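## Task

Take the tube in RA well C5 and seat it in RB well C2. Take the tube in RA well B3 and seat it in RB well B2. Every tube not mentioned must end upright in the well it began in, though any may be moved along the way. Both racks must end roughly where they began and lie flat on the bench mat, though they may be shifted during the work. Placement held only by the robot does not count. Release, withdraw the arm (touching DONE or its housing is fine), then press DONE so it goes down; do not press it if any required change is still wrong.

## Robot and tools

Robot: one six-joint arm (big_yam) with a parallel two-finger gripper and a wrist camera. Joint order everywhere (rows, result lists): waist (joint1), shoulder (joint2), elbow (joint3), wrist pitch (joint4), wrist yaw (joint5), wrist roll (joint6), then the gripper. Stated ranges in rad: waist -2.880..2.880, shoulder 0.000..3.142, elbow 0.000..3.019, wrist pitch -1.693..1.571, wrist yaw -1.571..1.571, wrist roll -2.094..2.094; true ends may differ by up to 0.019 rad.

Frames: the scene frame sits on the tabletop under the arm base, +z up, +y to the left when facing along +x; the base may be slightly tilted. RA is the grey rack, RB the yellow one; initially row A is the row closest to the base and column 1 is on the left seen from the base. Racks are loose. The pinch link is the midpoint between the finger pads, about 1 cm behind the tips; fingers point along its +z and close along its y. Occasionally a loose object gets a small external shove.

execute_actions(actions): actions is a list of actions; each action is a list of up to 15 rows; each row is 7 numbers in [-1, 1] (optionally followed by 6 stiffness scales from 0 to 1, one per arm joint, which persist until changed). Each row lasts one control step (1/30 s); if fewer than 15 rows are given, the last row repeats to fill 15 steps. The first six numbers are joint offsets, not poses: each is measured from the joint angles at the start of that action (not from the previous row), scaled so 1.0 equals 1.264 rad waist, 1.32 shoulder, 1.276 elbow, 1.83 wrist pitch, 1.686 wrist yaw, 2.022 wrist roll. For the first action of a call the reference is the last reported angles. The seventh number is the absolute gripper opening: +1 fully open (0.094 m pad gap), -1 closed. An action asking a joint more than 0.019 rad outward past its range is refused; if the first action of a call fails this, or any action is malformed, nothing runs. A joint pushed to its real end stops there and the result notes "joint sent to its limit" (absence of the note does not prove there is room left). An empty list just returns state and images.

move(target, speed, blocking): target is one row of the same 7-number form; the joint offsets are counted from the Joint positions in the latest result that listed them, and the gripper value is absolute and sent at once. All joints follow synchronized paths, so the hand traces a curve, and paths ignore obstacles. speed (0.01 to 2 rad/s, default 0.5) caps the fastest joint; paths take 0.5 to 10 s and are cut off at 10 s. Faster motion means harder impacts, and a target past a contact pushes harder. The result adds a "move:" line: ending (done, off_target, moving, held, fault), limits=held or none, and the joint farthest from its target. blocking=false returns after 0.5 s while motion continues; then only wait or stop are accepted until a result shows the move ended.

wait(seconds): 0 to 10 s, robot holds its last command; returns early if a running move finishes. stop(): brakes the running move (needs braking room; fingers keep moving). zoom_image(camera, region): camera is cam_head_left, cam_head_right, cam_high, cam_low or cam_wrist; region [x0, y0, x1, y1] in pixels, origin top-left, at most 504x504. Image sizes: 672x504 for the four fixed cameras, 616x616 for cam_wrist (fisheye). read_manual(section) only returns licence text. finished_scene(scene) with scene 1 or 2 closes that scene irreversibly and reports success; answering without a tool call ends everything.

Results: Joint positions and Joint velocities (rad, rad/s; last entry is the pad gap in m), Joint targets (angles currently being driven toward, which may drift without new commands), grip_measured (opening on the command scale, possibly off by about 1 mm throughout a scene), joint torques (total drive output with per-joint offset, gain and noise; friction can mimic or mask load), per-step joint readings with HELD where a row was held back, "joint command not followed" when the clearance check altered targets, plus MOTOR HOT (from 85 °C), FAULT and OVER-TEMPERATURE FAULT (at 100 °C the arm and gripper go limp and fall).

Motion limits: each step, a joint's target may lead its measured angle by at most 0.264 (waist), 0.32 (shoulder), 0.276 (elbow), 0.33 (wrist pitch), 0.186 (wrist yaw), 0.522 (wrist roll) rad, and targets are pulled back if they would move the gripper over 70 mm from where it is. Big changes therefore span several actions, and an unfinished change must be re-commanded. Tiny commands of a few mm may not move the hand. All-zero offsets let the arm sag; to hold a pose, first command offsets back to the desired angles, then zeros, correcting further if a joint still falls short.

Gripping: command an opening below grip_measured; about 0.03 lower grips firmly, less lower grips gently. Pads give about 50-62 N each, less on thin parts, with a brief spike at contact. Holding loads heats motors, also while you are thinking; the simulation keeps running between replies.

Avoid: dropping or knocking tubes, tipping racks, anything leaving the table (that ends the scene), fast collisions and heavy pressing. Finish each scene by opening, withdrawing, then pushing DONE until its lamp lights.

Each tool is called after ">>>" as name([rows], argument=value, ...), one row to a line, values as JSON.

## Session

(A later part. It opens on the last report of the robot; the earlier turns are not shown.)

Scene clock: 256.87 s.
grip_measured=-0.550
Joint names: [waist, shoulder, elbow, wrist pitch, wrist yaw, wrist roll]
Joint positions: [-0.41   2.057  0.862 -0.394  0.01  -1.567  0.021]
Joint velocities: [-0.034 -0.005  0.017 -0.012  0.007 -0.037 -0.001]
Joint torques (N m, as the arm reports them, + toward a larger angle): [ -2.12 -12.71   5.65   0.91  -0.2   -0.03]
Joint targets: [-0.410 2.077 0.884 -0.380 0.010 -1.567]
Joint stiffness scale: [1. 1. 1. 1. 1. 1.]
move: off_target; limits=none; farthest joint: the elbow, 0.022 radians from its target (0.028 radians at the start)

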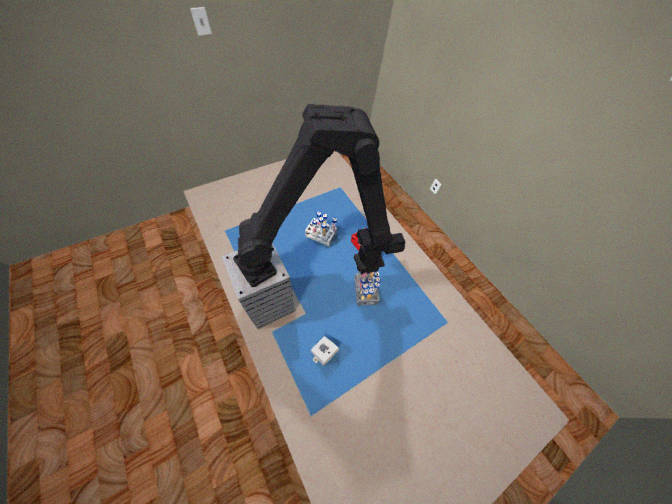

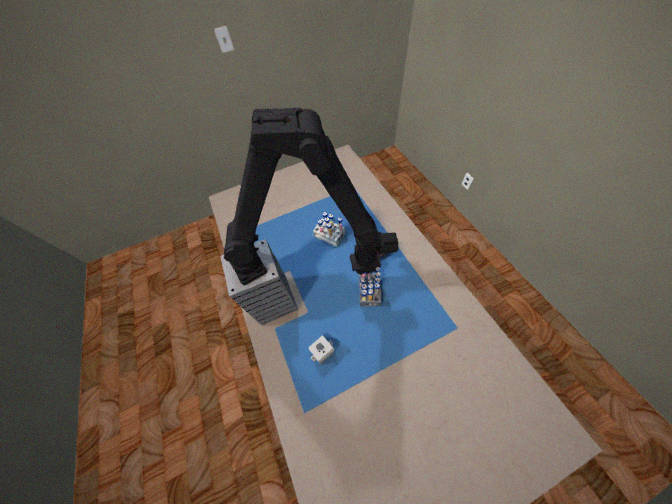

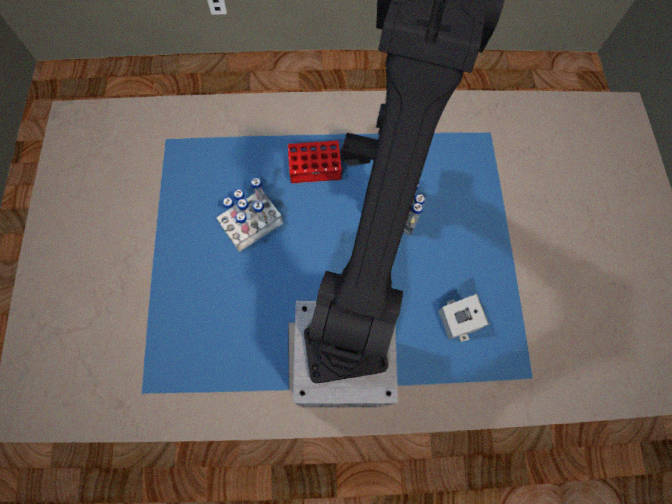

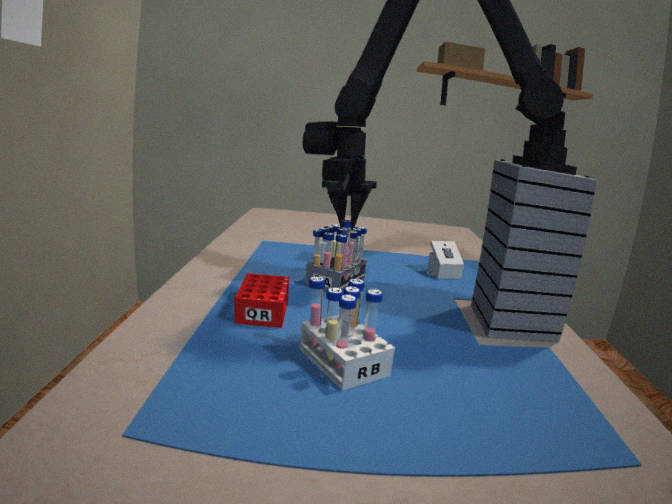

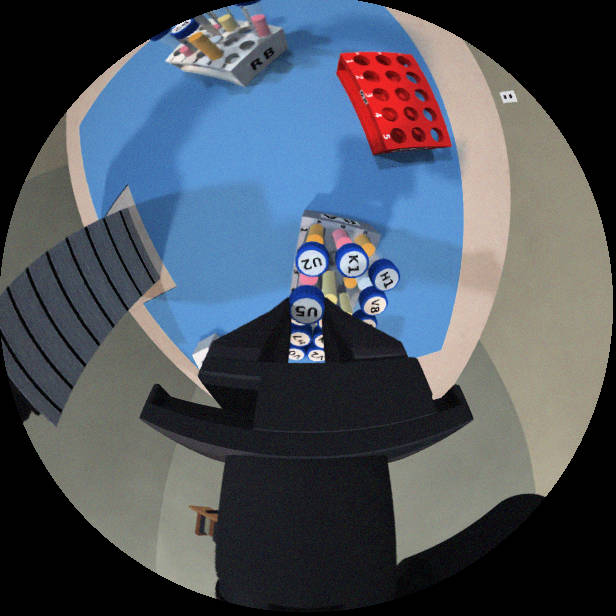

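Appears to be entering. Continue ~20 mm.

>>> move(target=[0,0.052,0.024,0.032,0,0,-0.6], speed=0.04)

>>> move(target=[0,0,0.012,0,0,0,-0.45])

>>> move(target=[0,-0.07,0.03,-0.05,0,0,-0.45], speed=0.08)

>>> move(target=[0,0,0.012,0,0,0.68,-0.3], speed=0.8)

Scene clock: 265.90 s.
grip_measured=-0.550
Joint names: [waist, shoulder, elbow, wrist pitch, wrist yaw, wrist roll]
Joint positions: [-0.41   2.105  0.872 -0.351  0.011 -1.567  0.021]
Joint velocities: [-0.005 -0.015  0.002 -0.002 -0.022 -0.022 -0.   ]
Joint torques (N m, as the arm reports them, + toward a larger angle): [ -2.77 -12.2    5.23   1.03  -0.26  -0.02]
Joint targets: [-0.410 2.126 0.893 -0.335 0.010 -1.567]
Joint stiffness scale: [1. 1. 1. 1. 1. 1.]
move: off_target; limits=none; farthest joint: the shoulder, 0.021 radians from its target (0.068 radians at the start)

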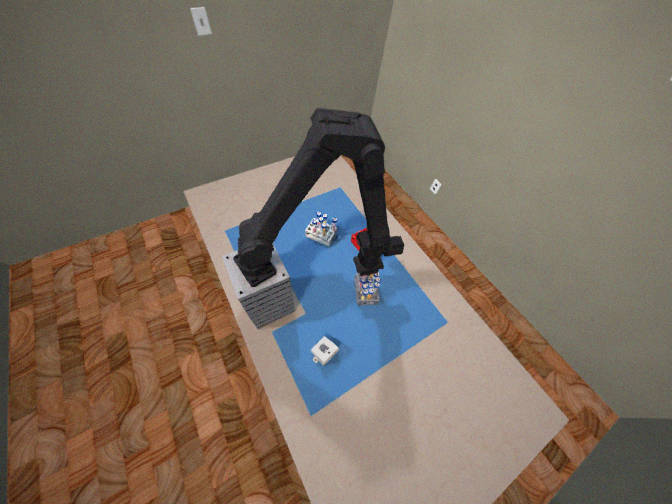

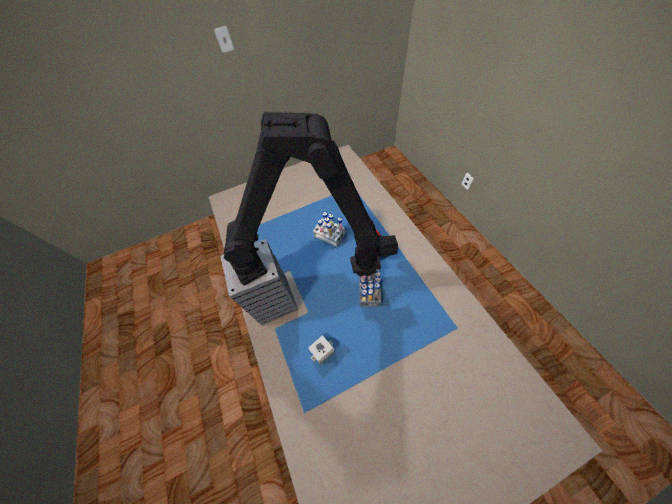

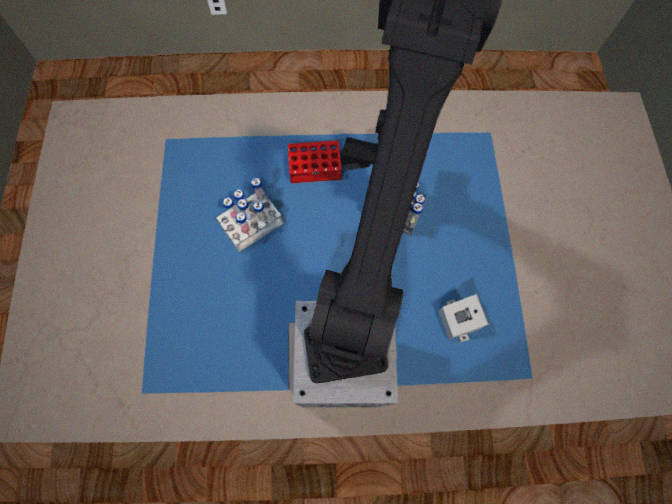

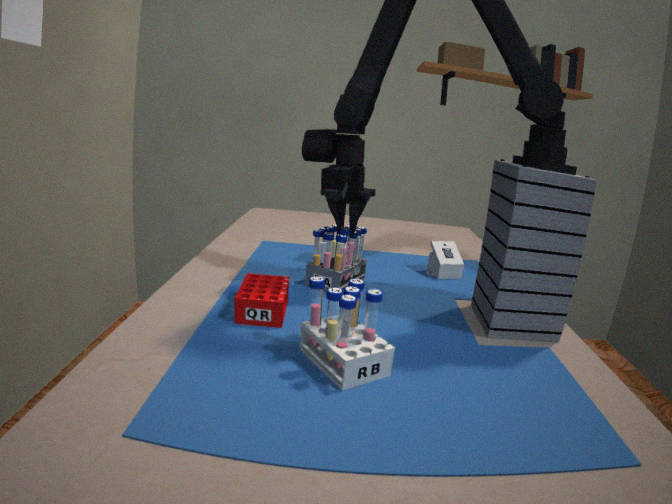

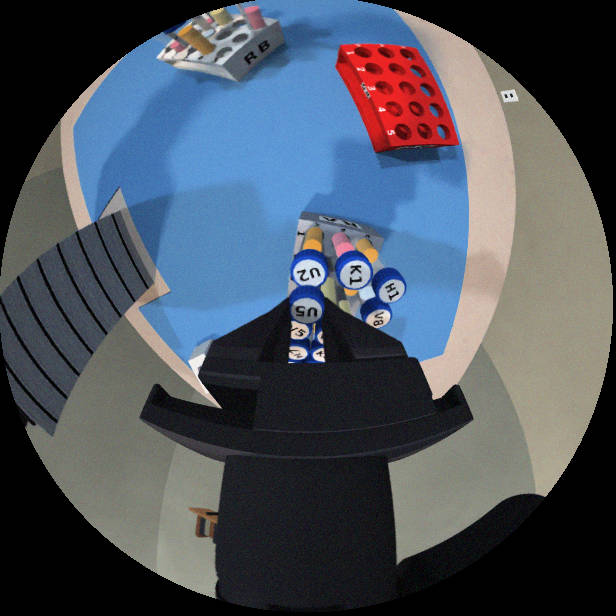

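Scene clock: 266.60 s.
grip_measured=-0.452
Joint names: [waist, shoulder, elbow, wrist pitch, wrist yaw, wrist roll]
Joint positions: [-0.41   2.105  0.872 -0.351  0.011 -1.567  0.026]
Joint velocities: [ 0.005 -0.005  0.007  0.002  0.007  0.066 -0.001]
Joint torques (N m, as the arm reports them, + toward a larger angle): [ -1.84 -13.17   4.73   0.33  -0.22  -0.02]
Joint targets: [-0.410 2.105 0.887 -0.351 0.011 -1.567]
Joint stiffness scale: [1. 1. 1. 1. 1. 1.]
move: done; limits=none; farthest joint: the elbow, 0.015 radians from its target (0.015 radians at the start)

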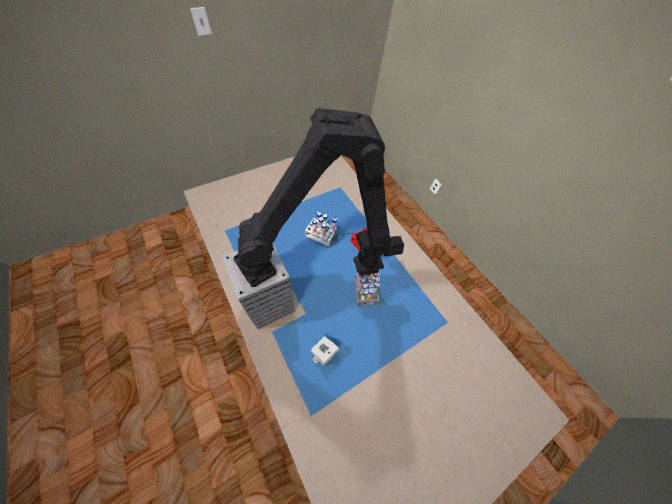

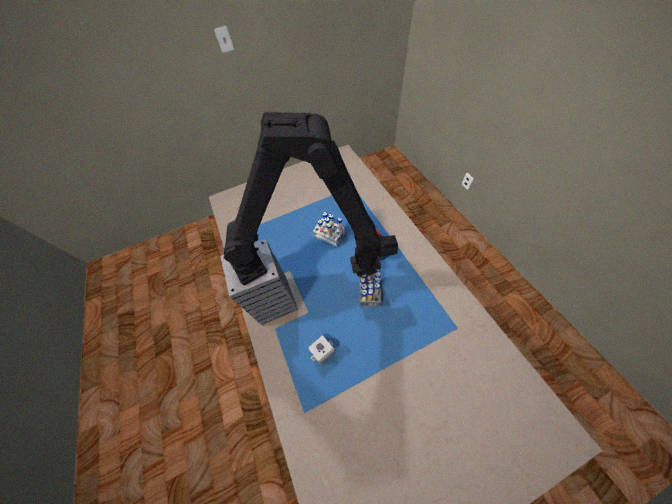

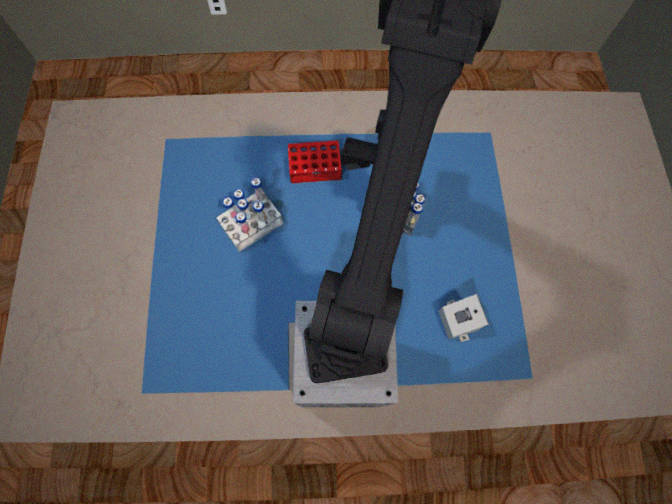

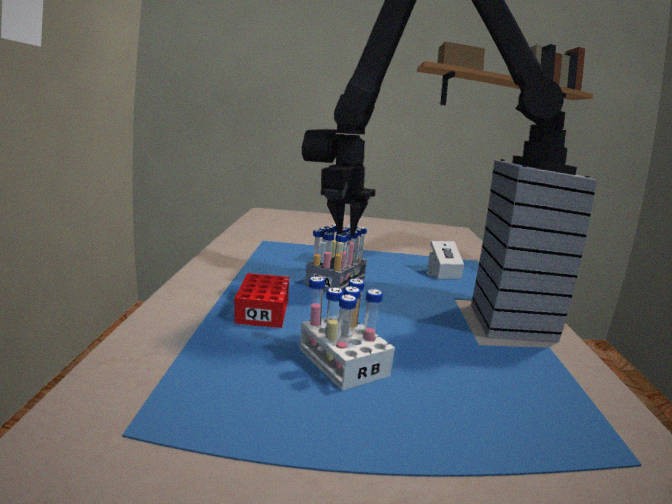

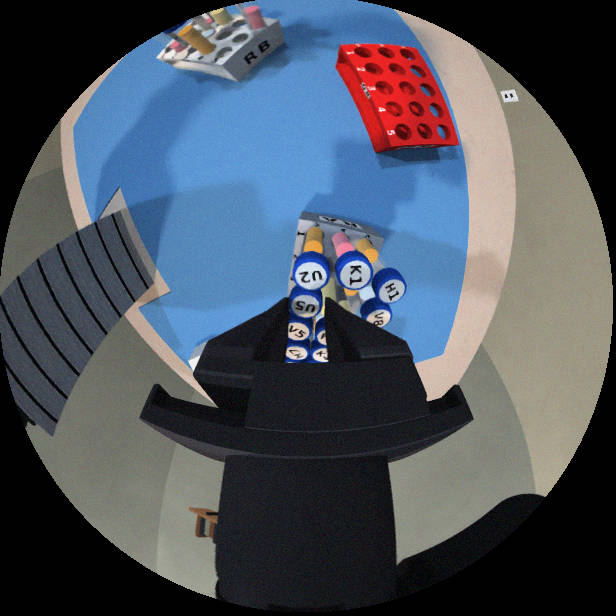

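Scene clock: 268.10 s.
grip_measured=-0.451
Joint names: [waist, shoulder, elbow, wrist pitch, wrist yaw, wrist roll]
Joint positions: [-0.41   2.026  0.887 -0.428  0.011 -1.567  0.026]
Joint velocities: [-0.015 -0.005 -0.002 -0.002 -0.037  0.022  0.001]
Joint torques (N m, as the arm reports them, + toward a larger angle): [ -2.44 -14.78   6.29   0.    -0.22  -0.02]
Joint targets: [-0.410 2.013 0.910 -0.443 0.011 -1.567]
Joint stiffness scale: [1. 1. 1. 1. 1. 1.]
move: off_target; limits=none; farthest joint: the elbow, 0.023 radians from its target (0.038 radians at the start)

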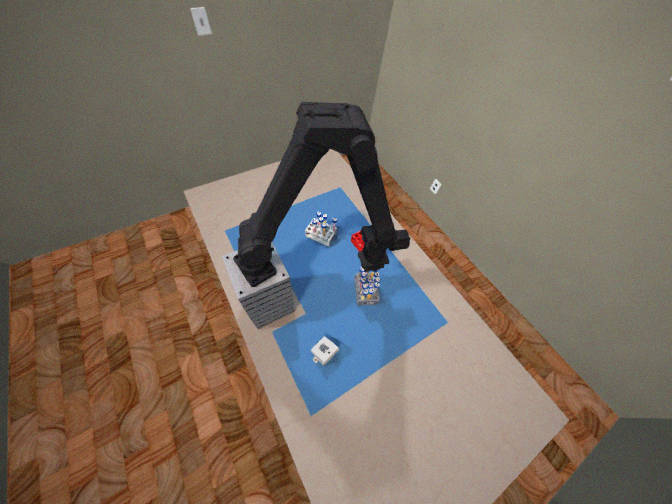

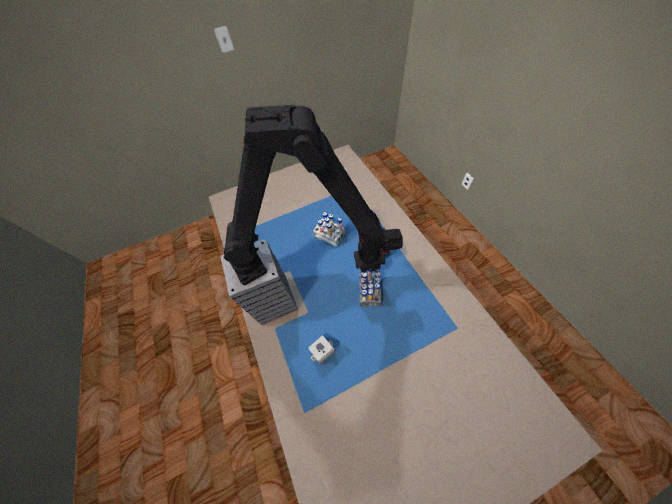

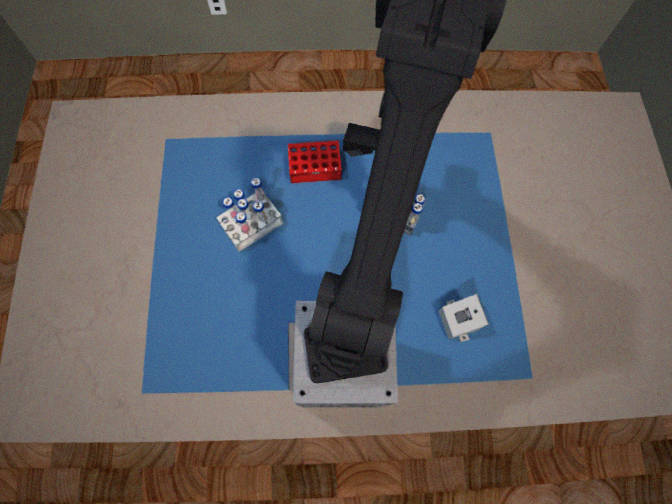

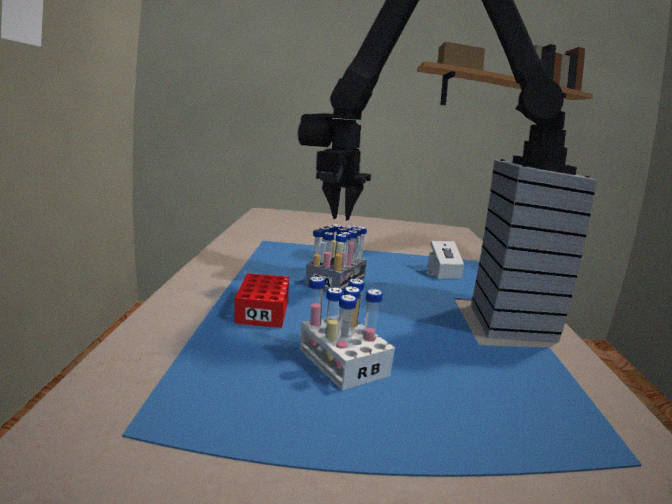

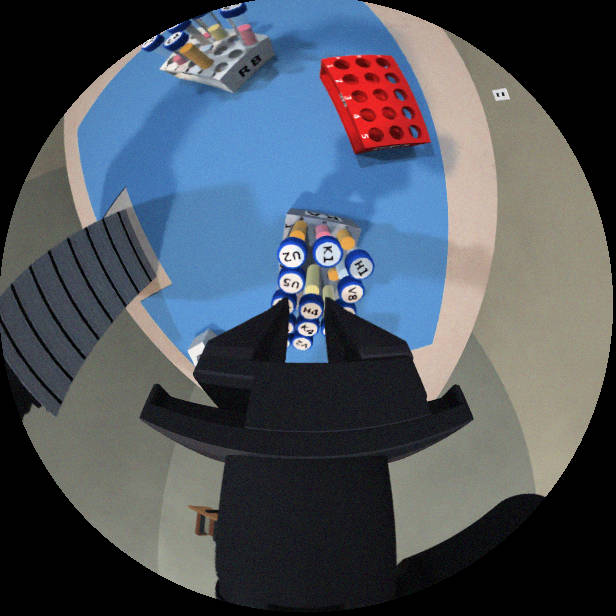

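Scene clock: 270.70 s.
grip_measured=-0.301
Joint names: [waist, shoulder, elbow, wrist pitch, wrist yaw, wrist roll]
Joint positions: [-0.41   2.026  0.887 -0.428  0.011 -0.204  0.033]
Joint velocities: [-0.005 -0.015  0.002 -0.007 -0.022  0.007 -0.001]
Joint torques (N m, as the arm reports them, + toward a larger angle): [ -2.13 -13.82   5.67   0.38  -0.15   0.12]
Joint targets: [-0.410 2.026 0.903 -0.428 0.011 -0.192]
Joint stiffness scale: [1. 1. 1. 1. 1. 1.]
move: done; limits=none; farthest joint: the elbow, 0.015 radians from its target (0.015 radians at the start)

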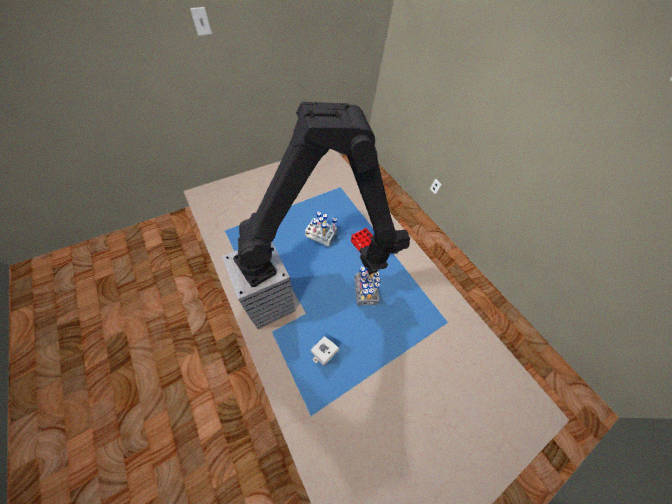

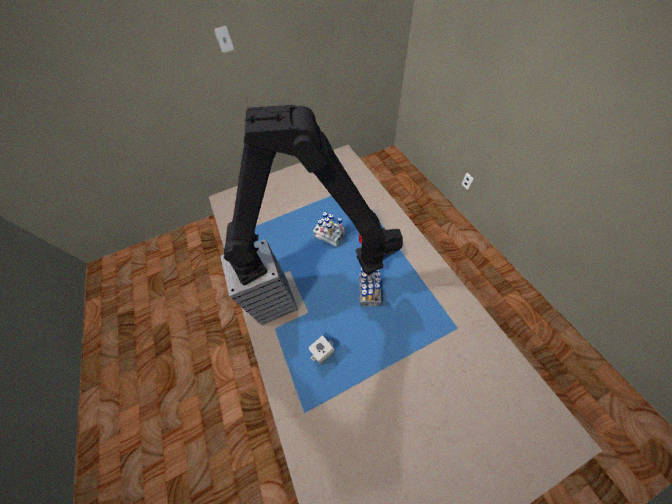

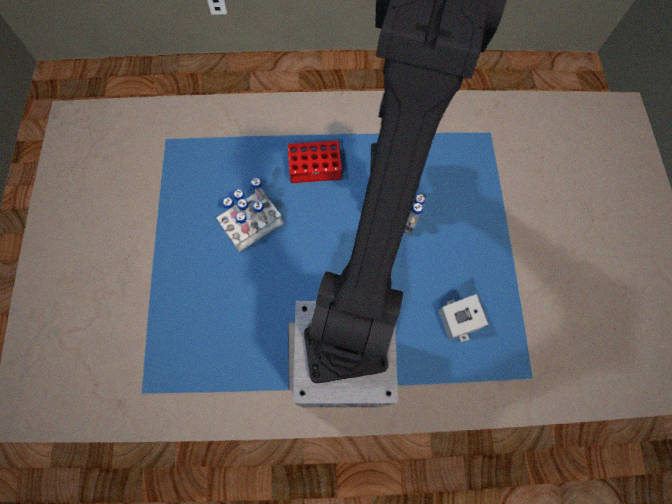

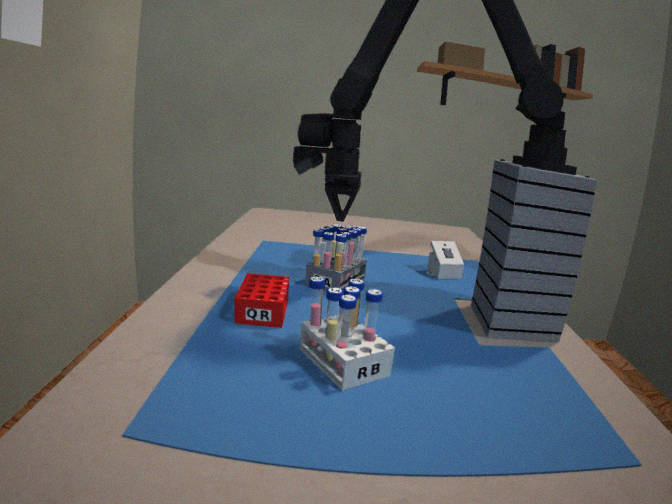

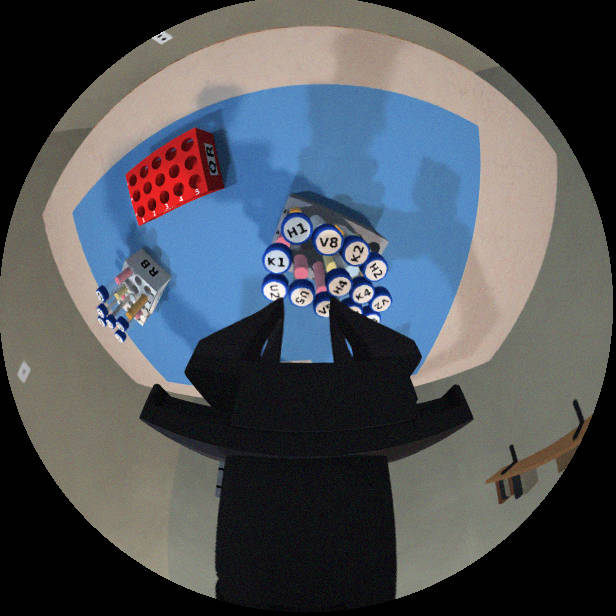

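>>> move(target=[-0.05,0.035,0.02,0.02,0,0.195,-0.3], speed=0.2)

>>> zoom_image(camera="cam_wrist", region=[210,200,400,390])

Scene clock: 280.17 s.
grip_measured=-0.301
Joint names: [waist, shoulder, elbow, wrist pitch, wrist yaw, wrist roll]
Joint positions: [-0.46   2.052  0.887 -0.408  0.011  0.178  0.033]
Joint velocities: [ 0.015 -0.024  0.007  0.002  0.007  0.066 -0.   ]
Joint torques (N m, as the arm reports them, + toward a larger angle): [ -3.36 -12.44   6.21   1.09  -0.09   0.09]
Joint targets: [-0.473 2.072 0.913 -0.392 0.011 0.190]
Joint stiffness scale: [1. 1. 1. 1. 1. 1.]
move: off_target; limits=none; farthest joint: the elbow, 0.025 radians from its target (0.025 radians at the start)

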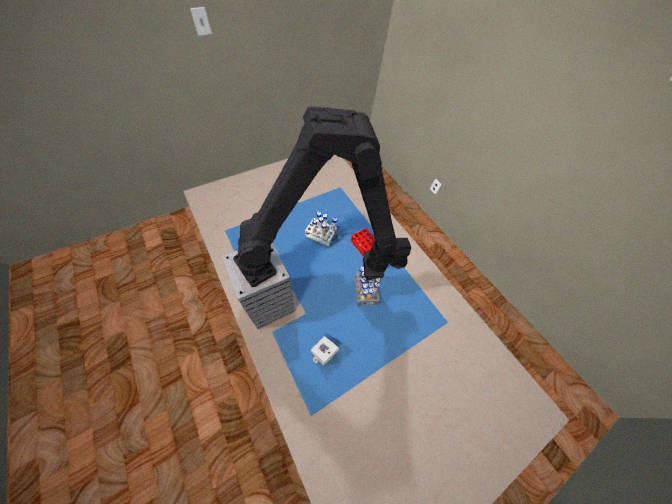

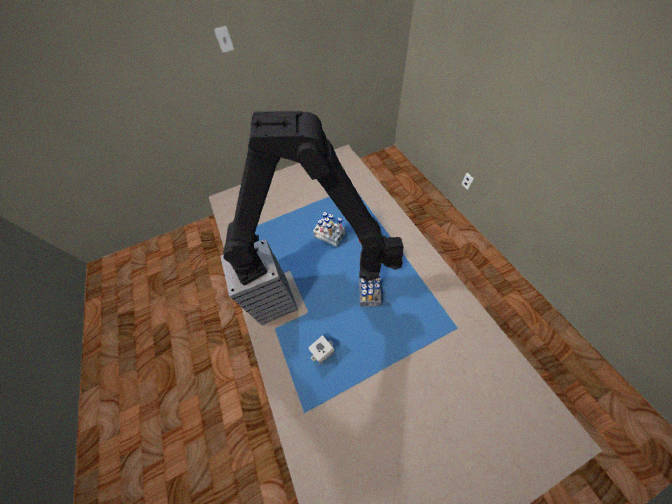

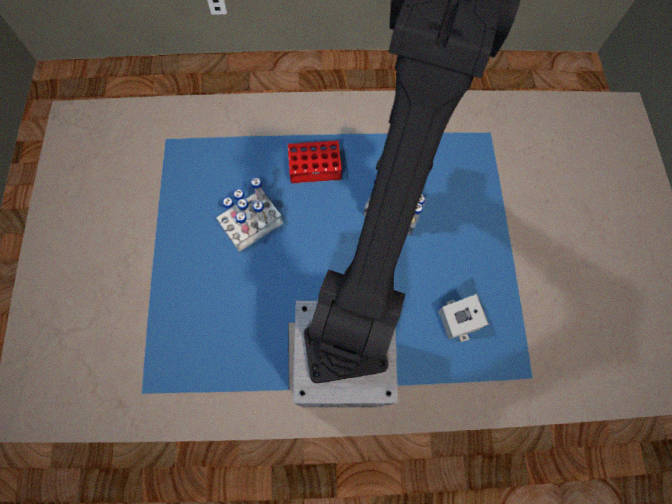

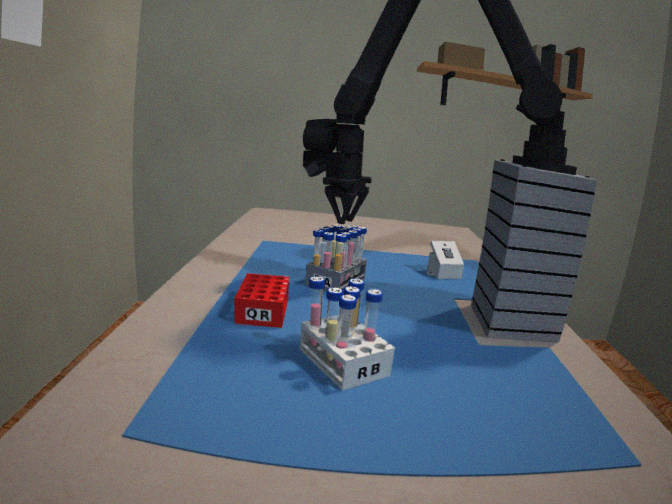

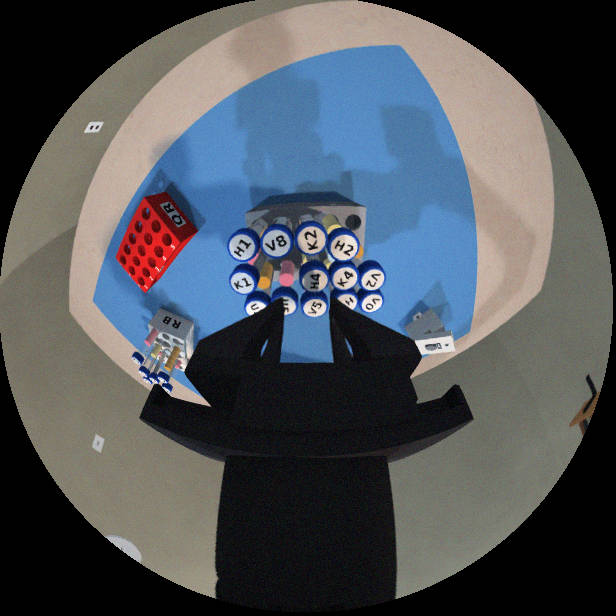

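Region (210, 200, 400, 390) of cam_wrist's 616x616 image, scaled by 2.653, with more detail than that image has.

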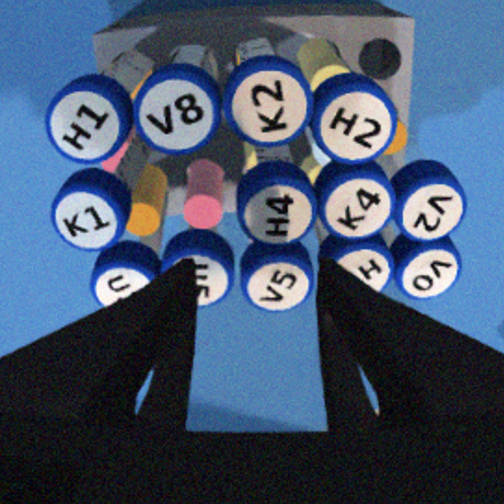

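>>> move(target=[0,0.05,0.048,0.019,0,0,-0.3], speed=0.05)

>>> zoom_image(camera="cam_wrist", region=[210,200,400,390])

Scene clock: 289.20 s.
grip_measured=-0.301
Joint names: [waist, shoulder, elbow, wrist pitch, wrist yaw, wrist roll]
Joint positions: [-0.46   2.099  0.924 -0.389  0.011  0.178  0.033]
Joint velocities: [-0.005  0.005 -0.017 -0.007 -0.051 -0.037 -0.001]
Joint torques (N m, as the arm reports them, + toward a larger angle): [ -2.28 -13.5    6.1    1.17  -0.08   0.  ]
Joint targets: [-0.460 2.118 0.948 -0.373 0.011 0.178]
Joint stiffness scale: [1. 1. 1. 1. 1. 1.]
move: off_target; limits=none; farthest joint: the elbow, 0.024 radians from its target (0.061 radians at the start)

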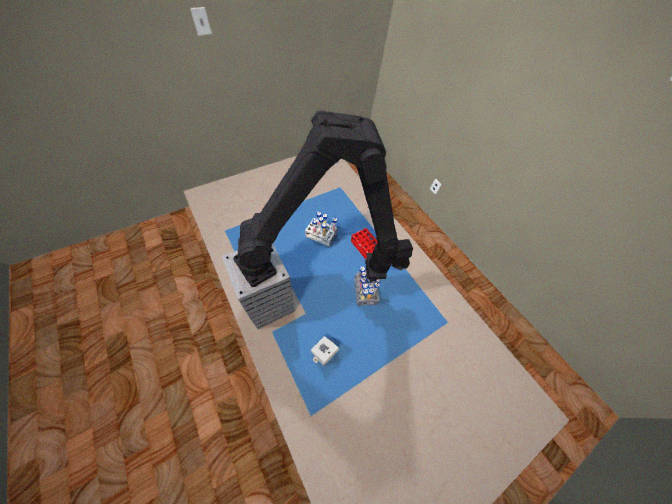

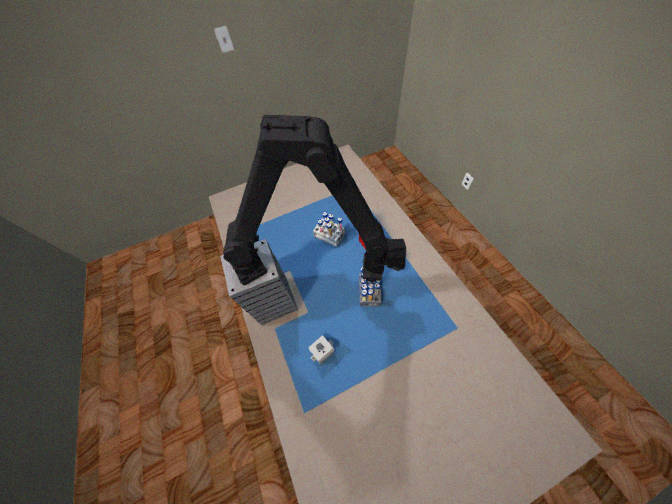

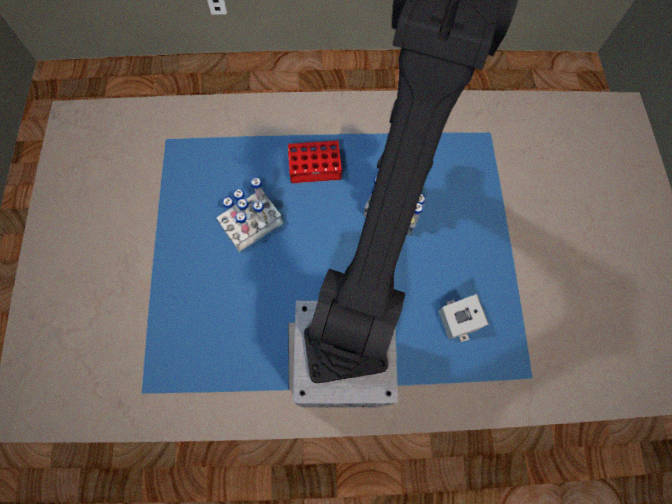

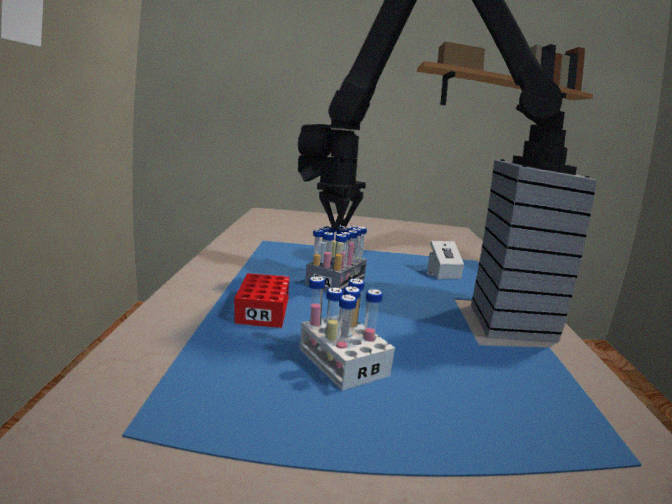

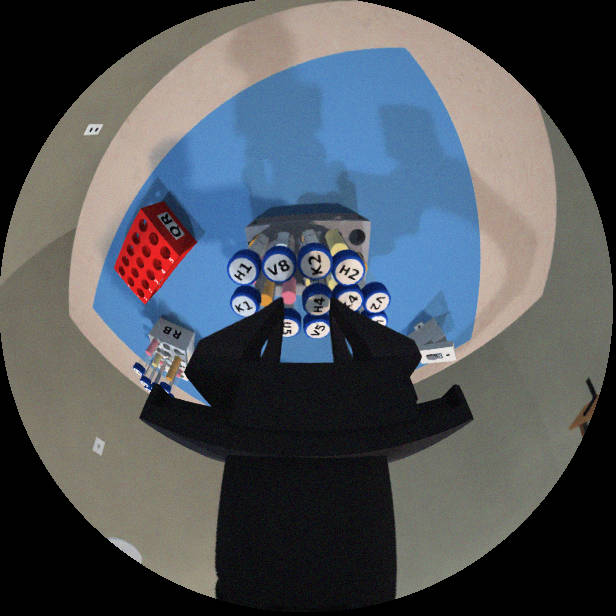

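Region (210, 200, 400, 390) of cam_wrist's 616x616 image, scaled by 2.653, with more detail than that image has.

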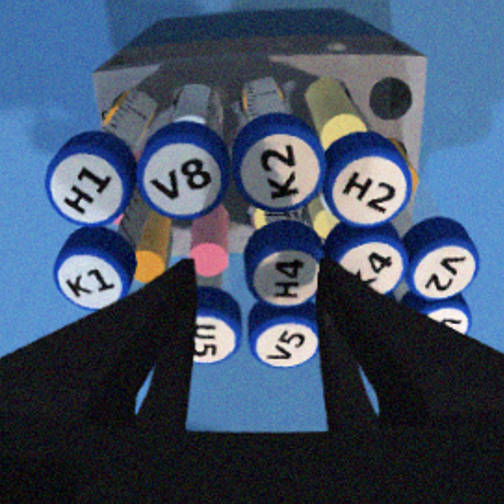

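>>> move(target=[0.014,0.06,0.045,0.03,0,0,-0.3], speed=0.03)

>>> zoom_image(camera="cam_wrist", region=[210,200,400,390])

Scene clock: 298.87 s.
grip_measured=-0.301
Joint names: [waist, shoulder, elbow, wrist pitch, wrist yaw, wrist roll]
Joint positions: [-0.46   2.121  0.941 -0.376  0.016  0.178  0.033]
Joint velocities: [-0.015 -0.005  0.007  0.012 -0.007  0.022 -0.001]
Joint torques (N m, as the arm reports them, + toward a larger angle): [ -0.37 -10.55   7.59   2.03  -0.36   0.04]
Joint targets: [-0.442 2.178 0.982 -0.334 0.011 0.178]
Joint stiffness scale: [1. 1. 1. 1. 1. 1.]
move: off_target; limits=none; farthest joint: the shoulder, 0.057 radians from its target (0.079 radians at the start)

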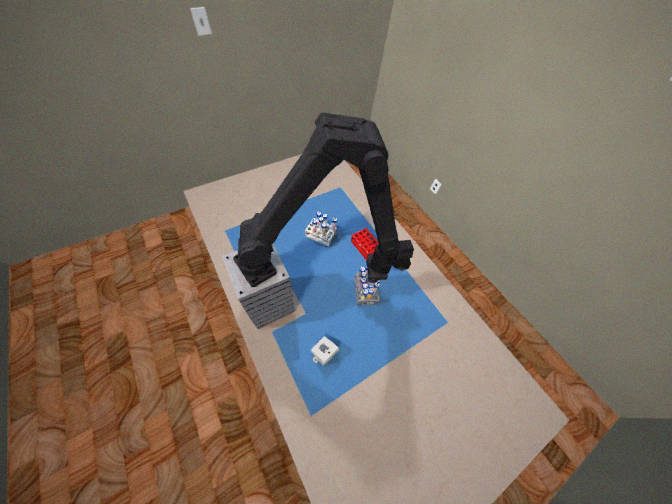

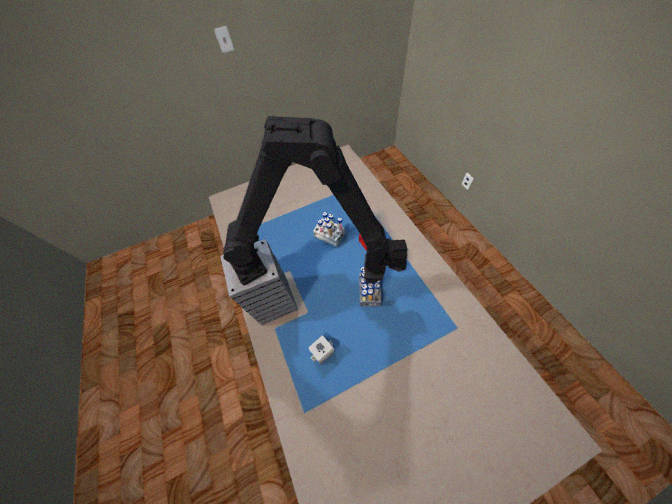

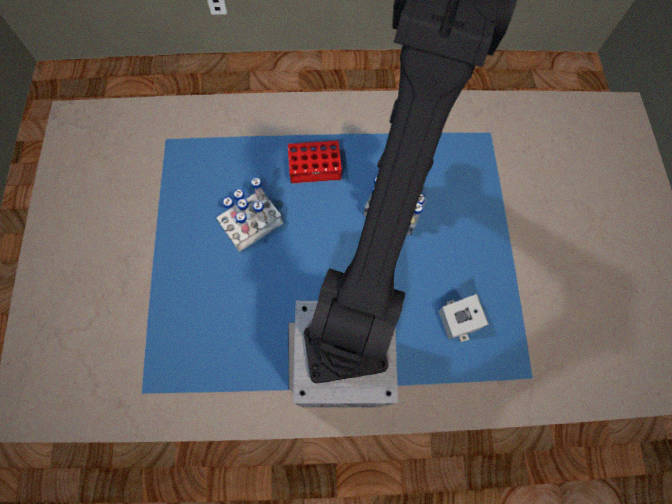

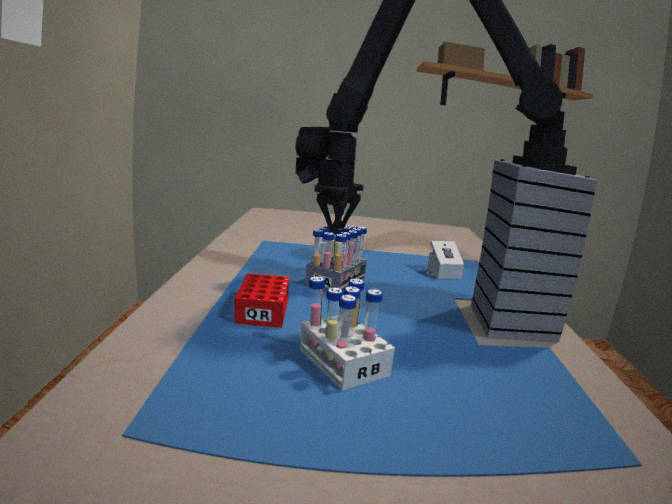

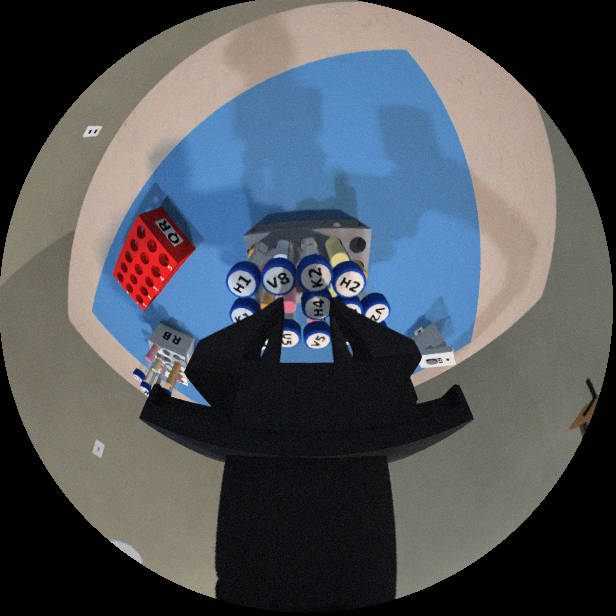

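Region (210, 200, 400, 390) of cam_wrist's 616x616 image, scaled by 2.653, with more detail than that image has.

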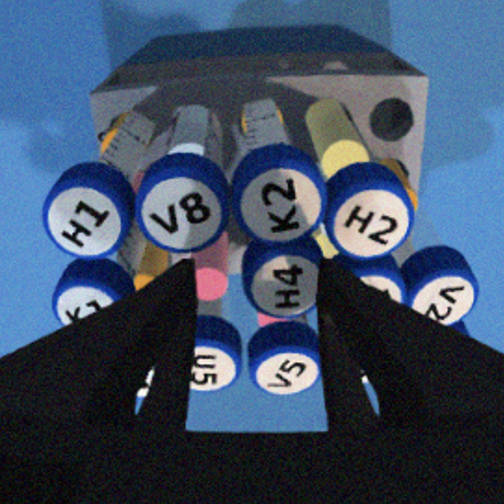

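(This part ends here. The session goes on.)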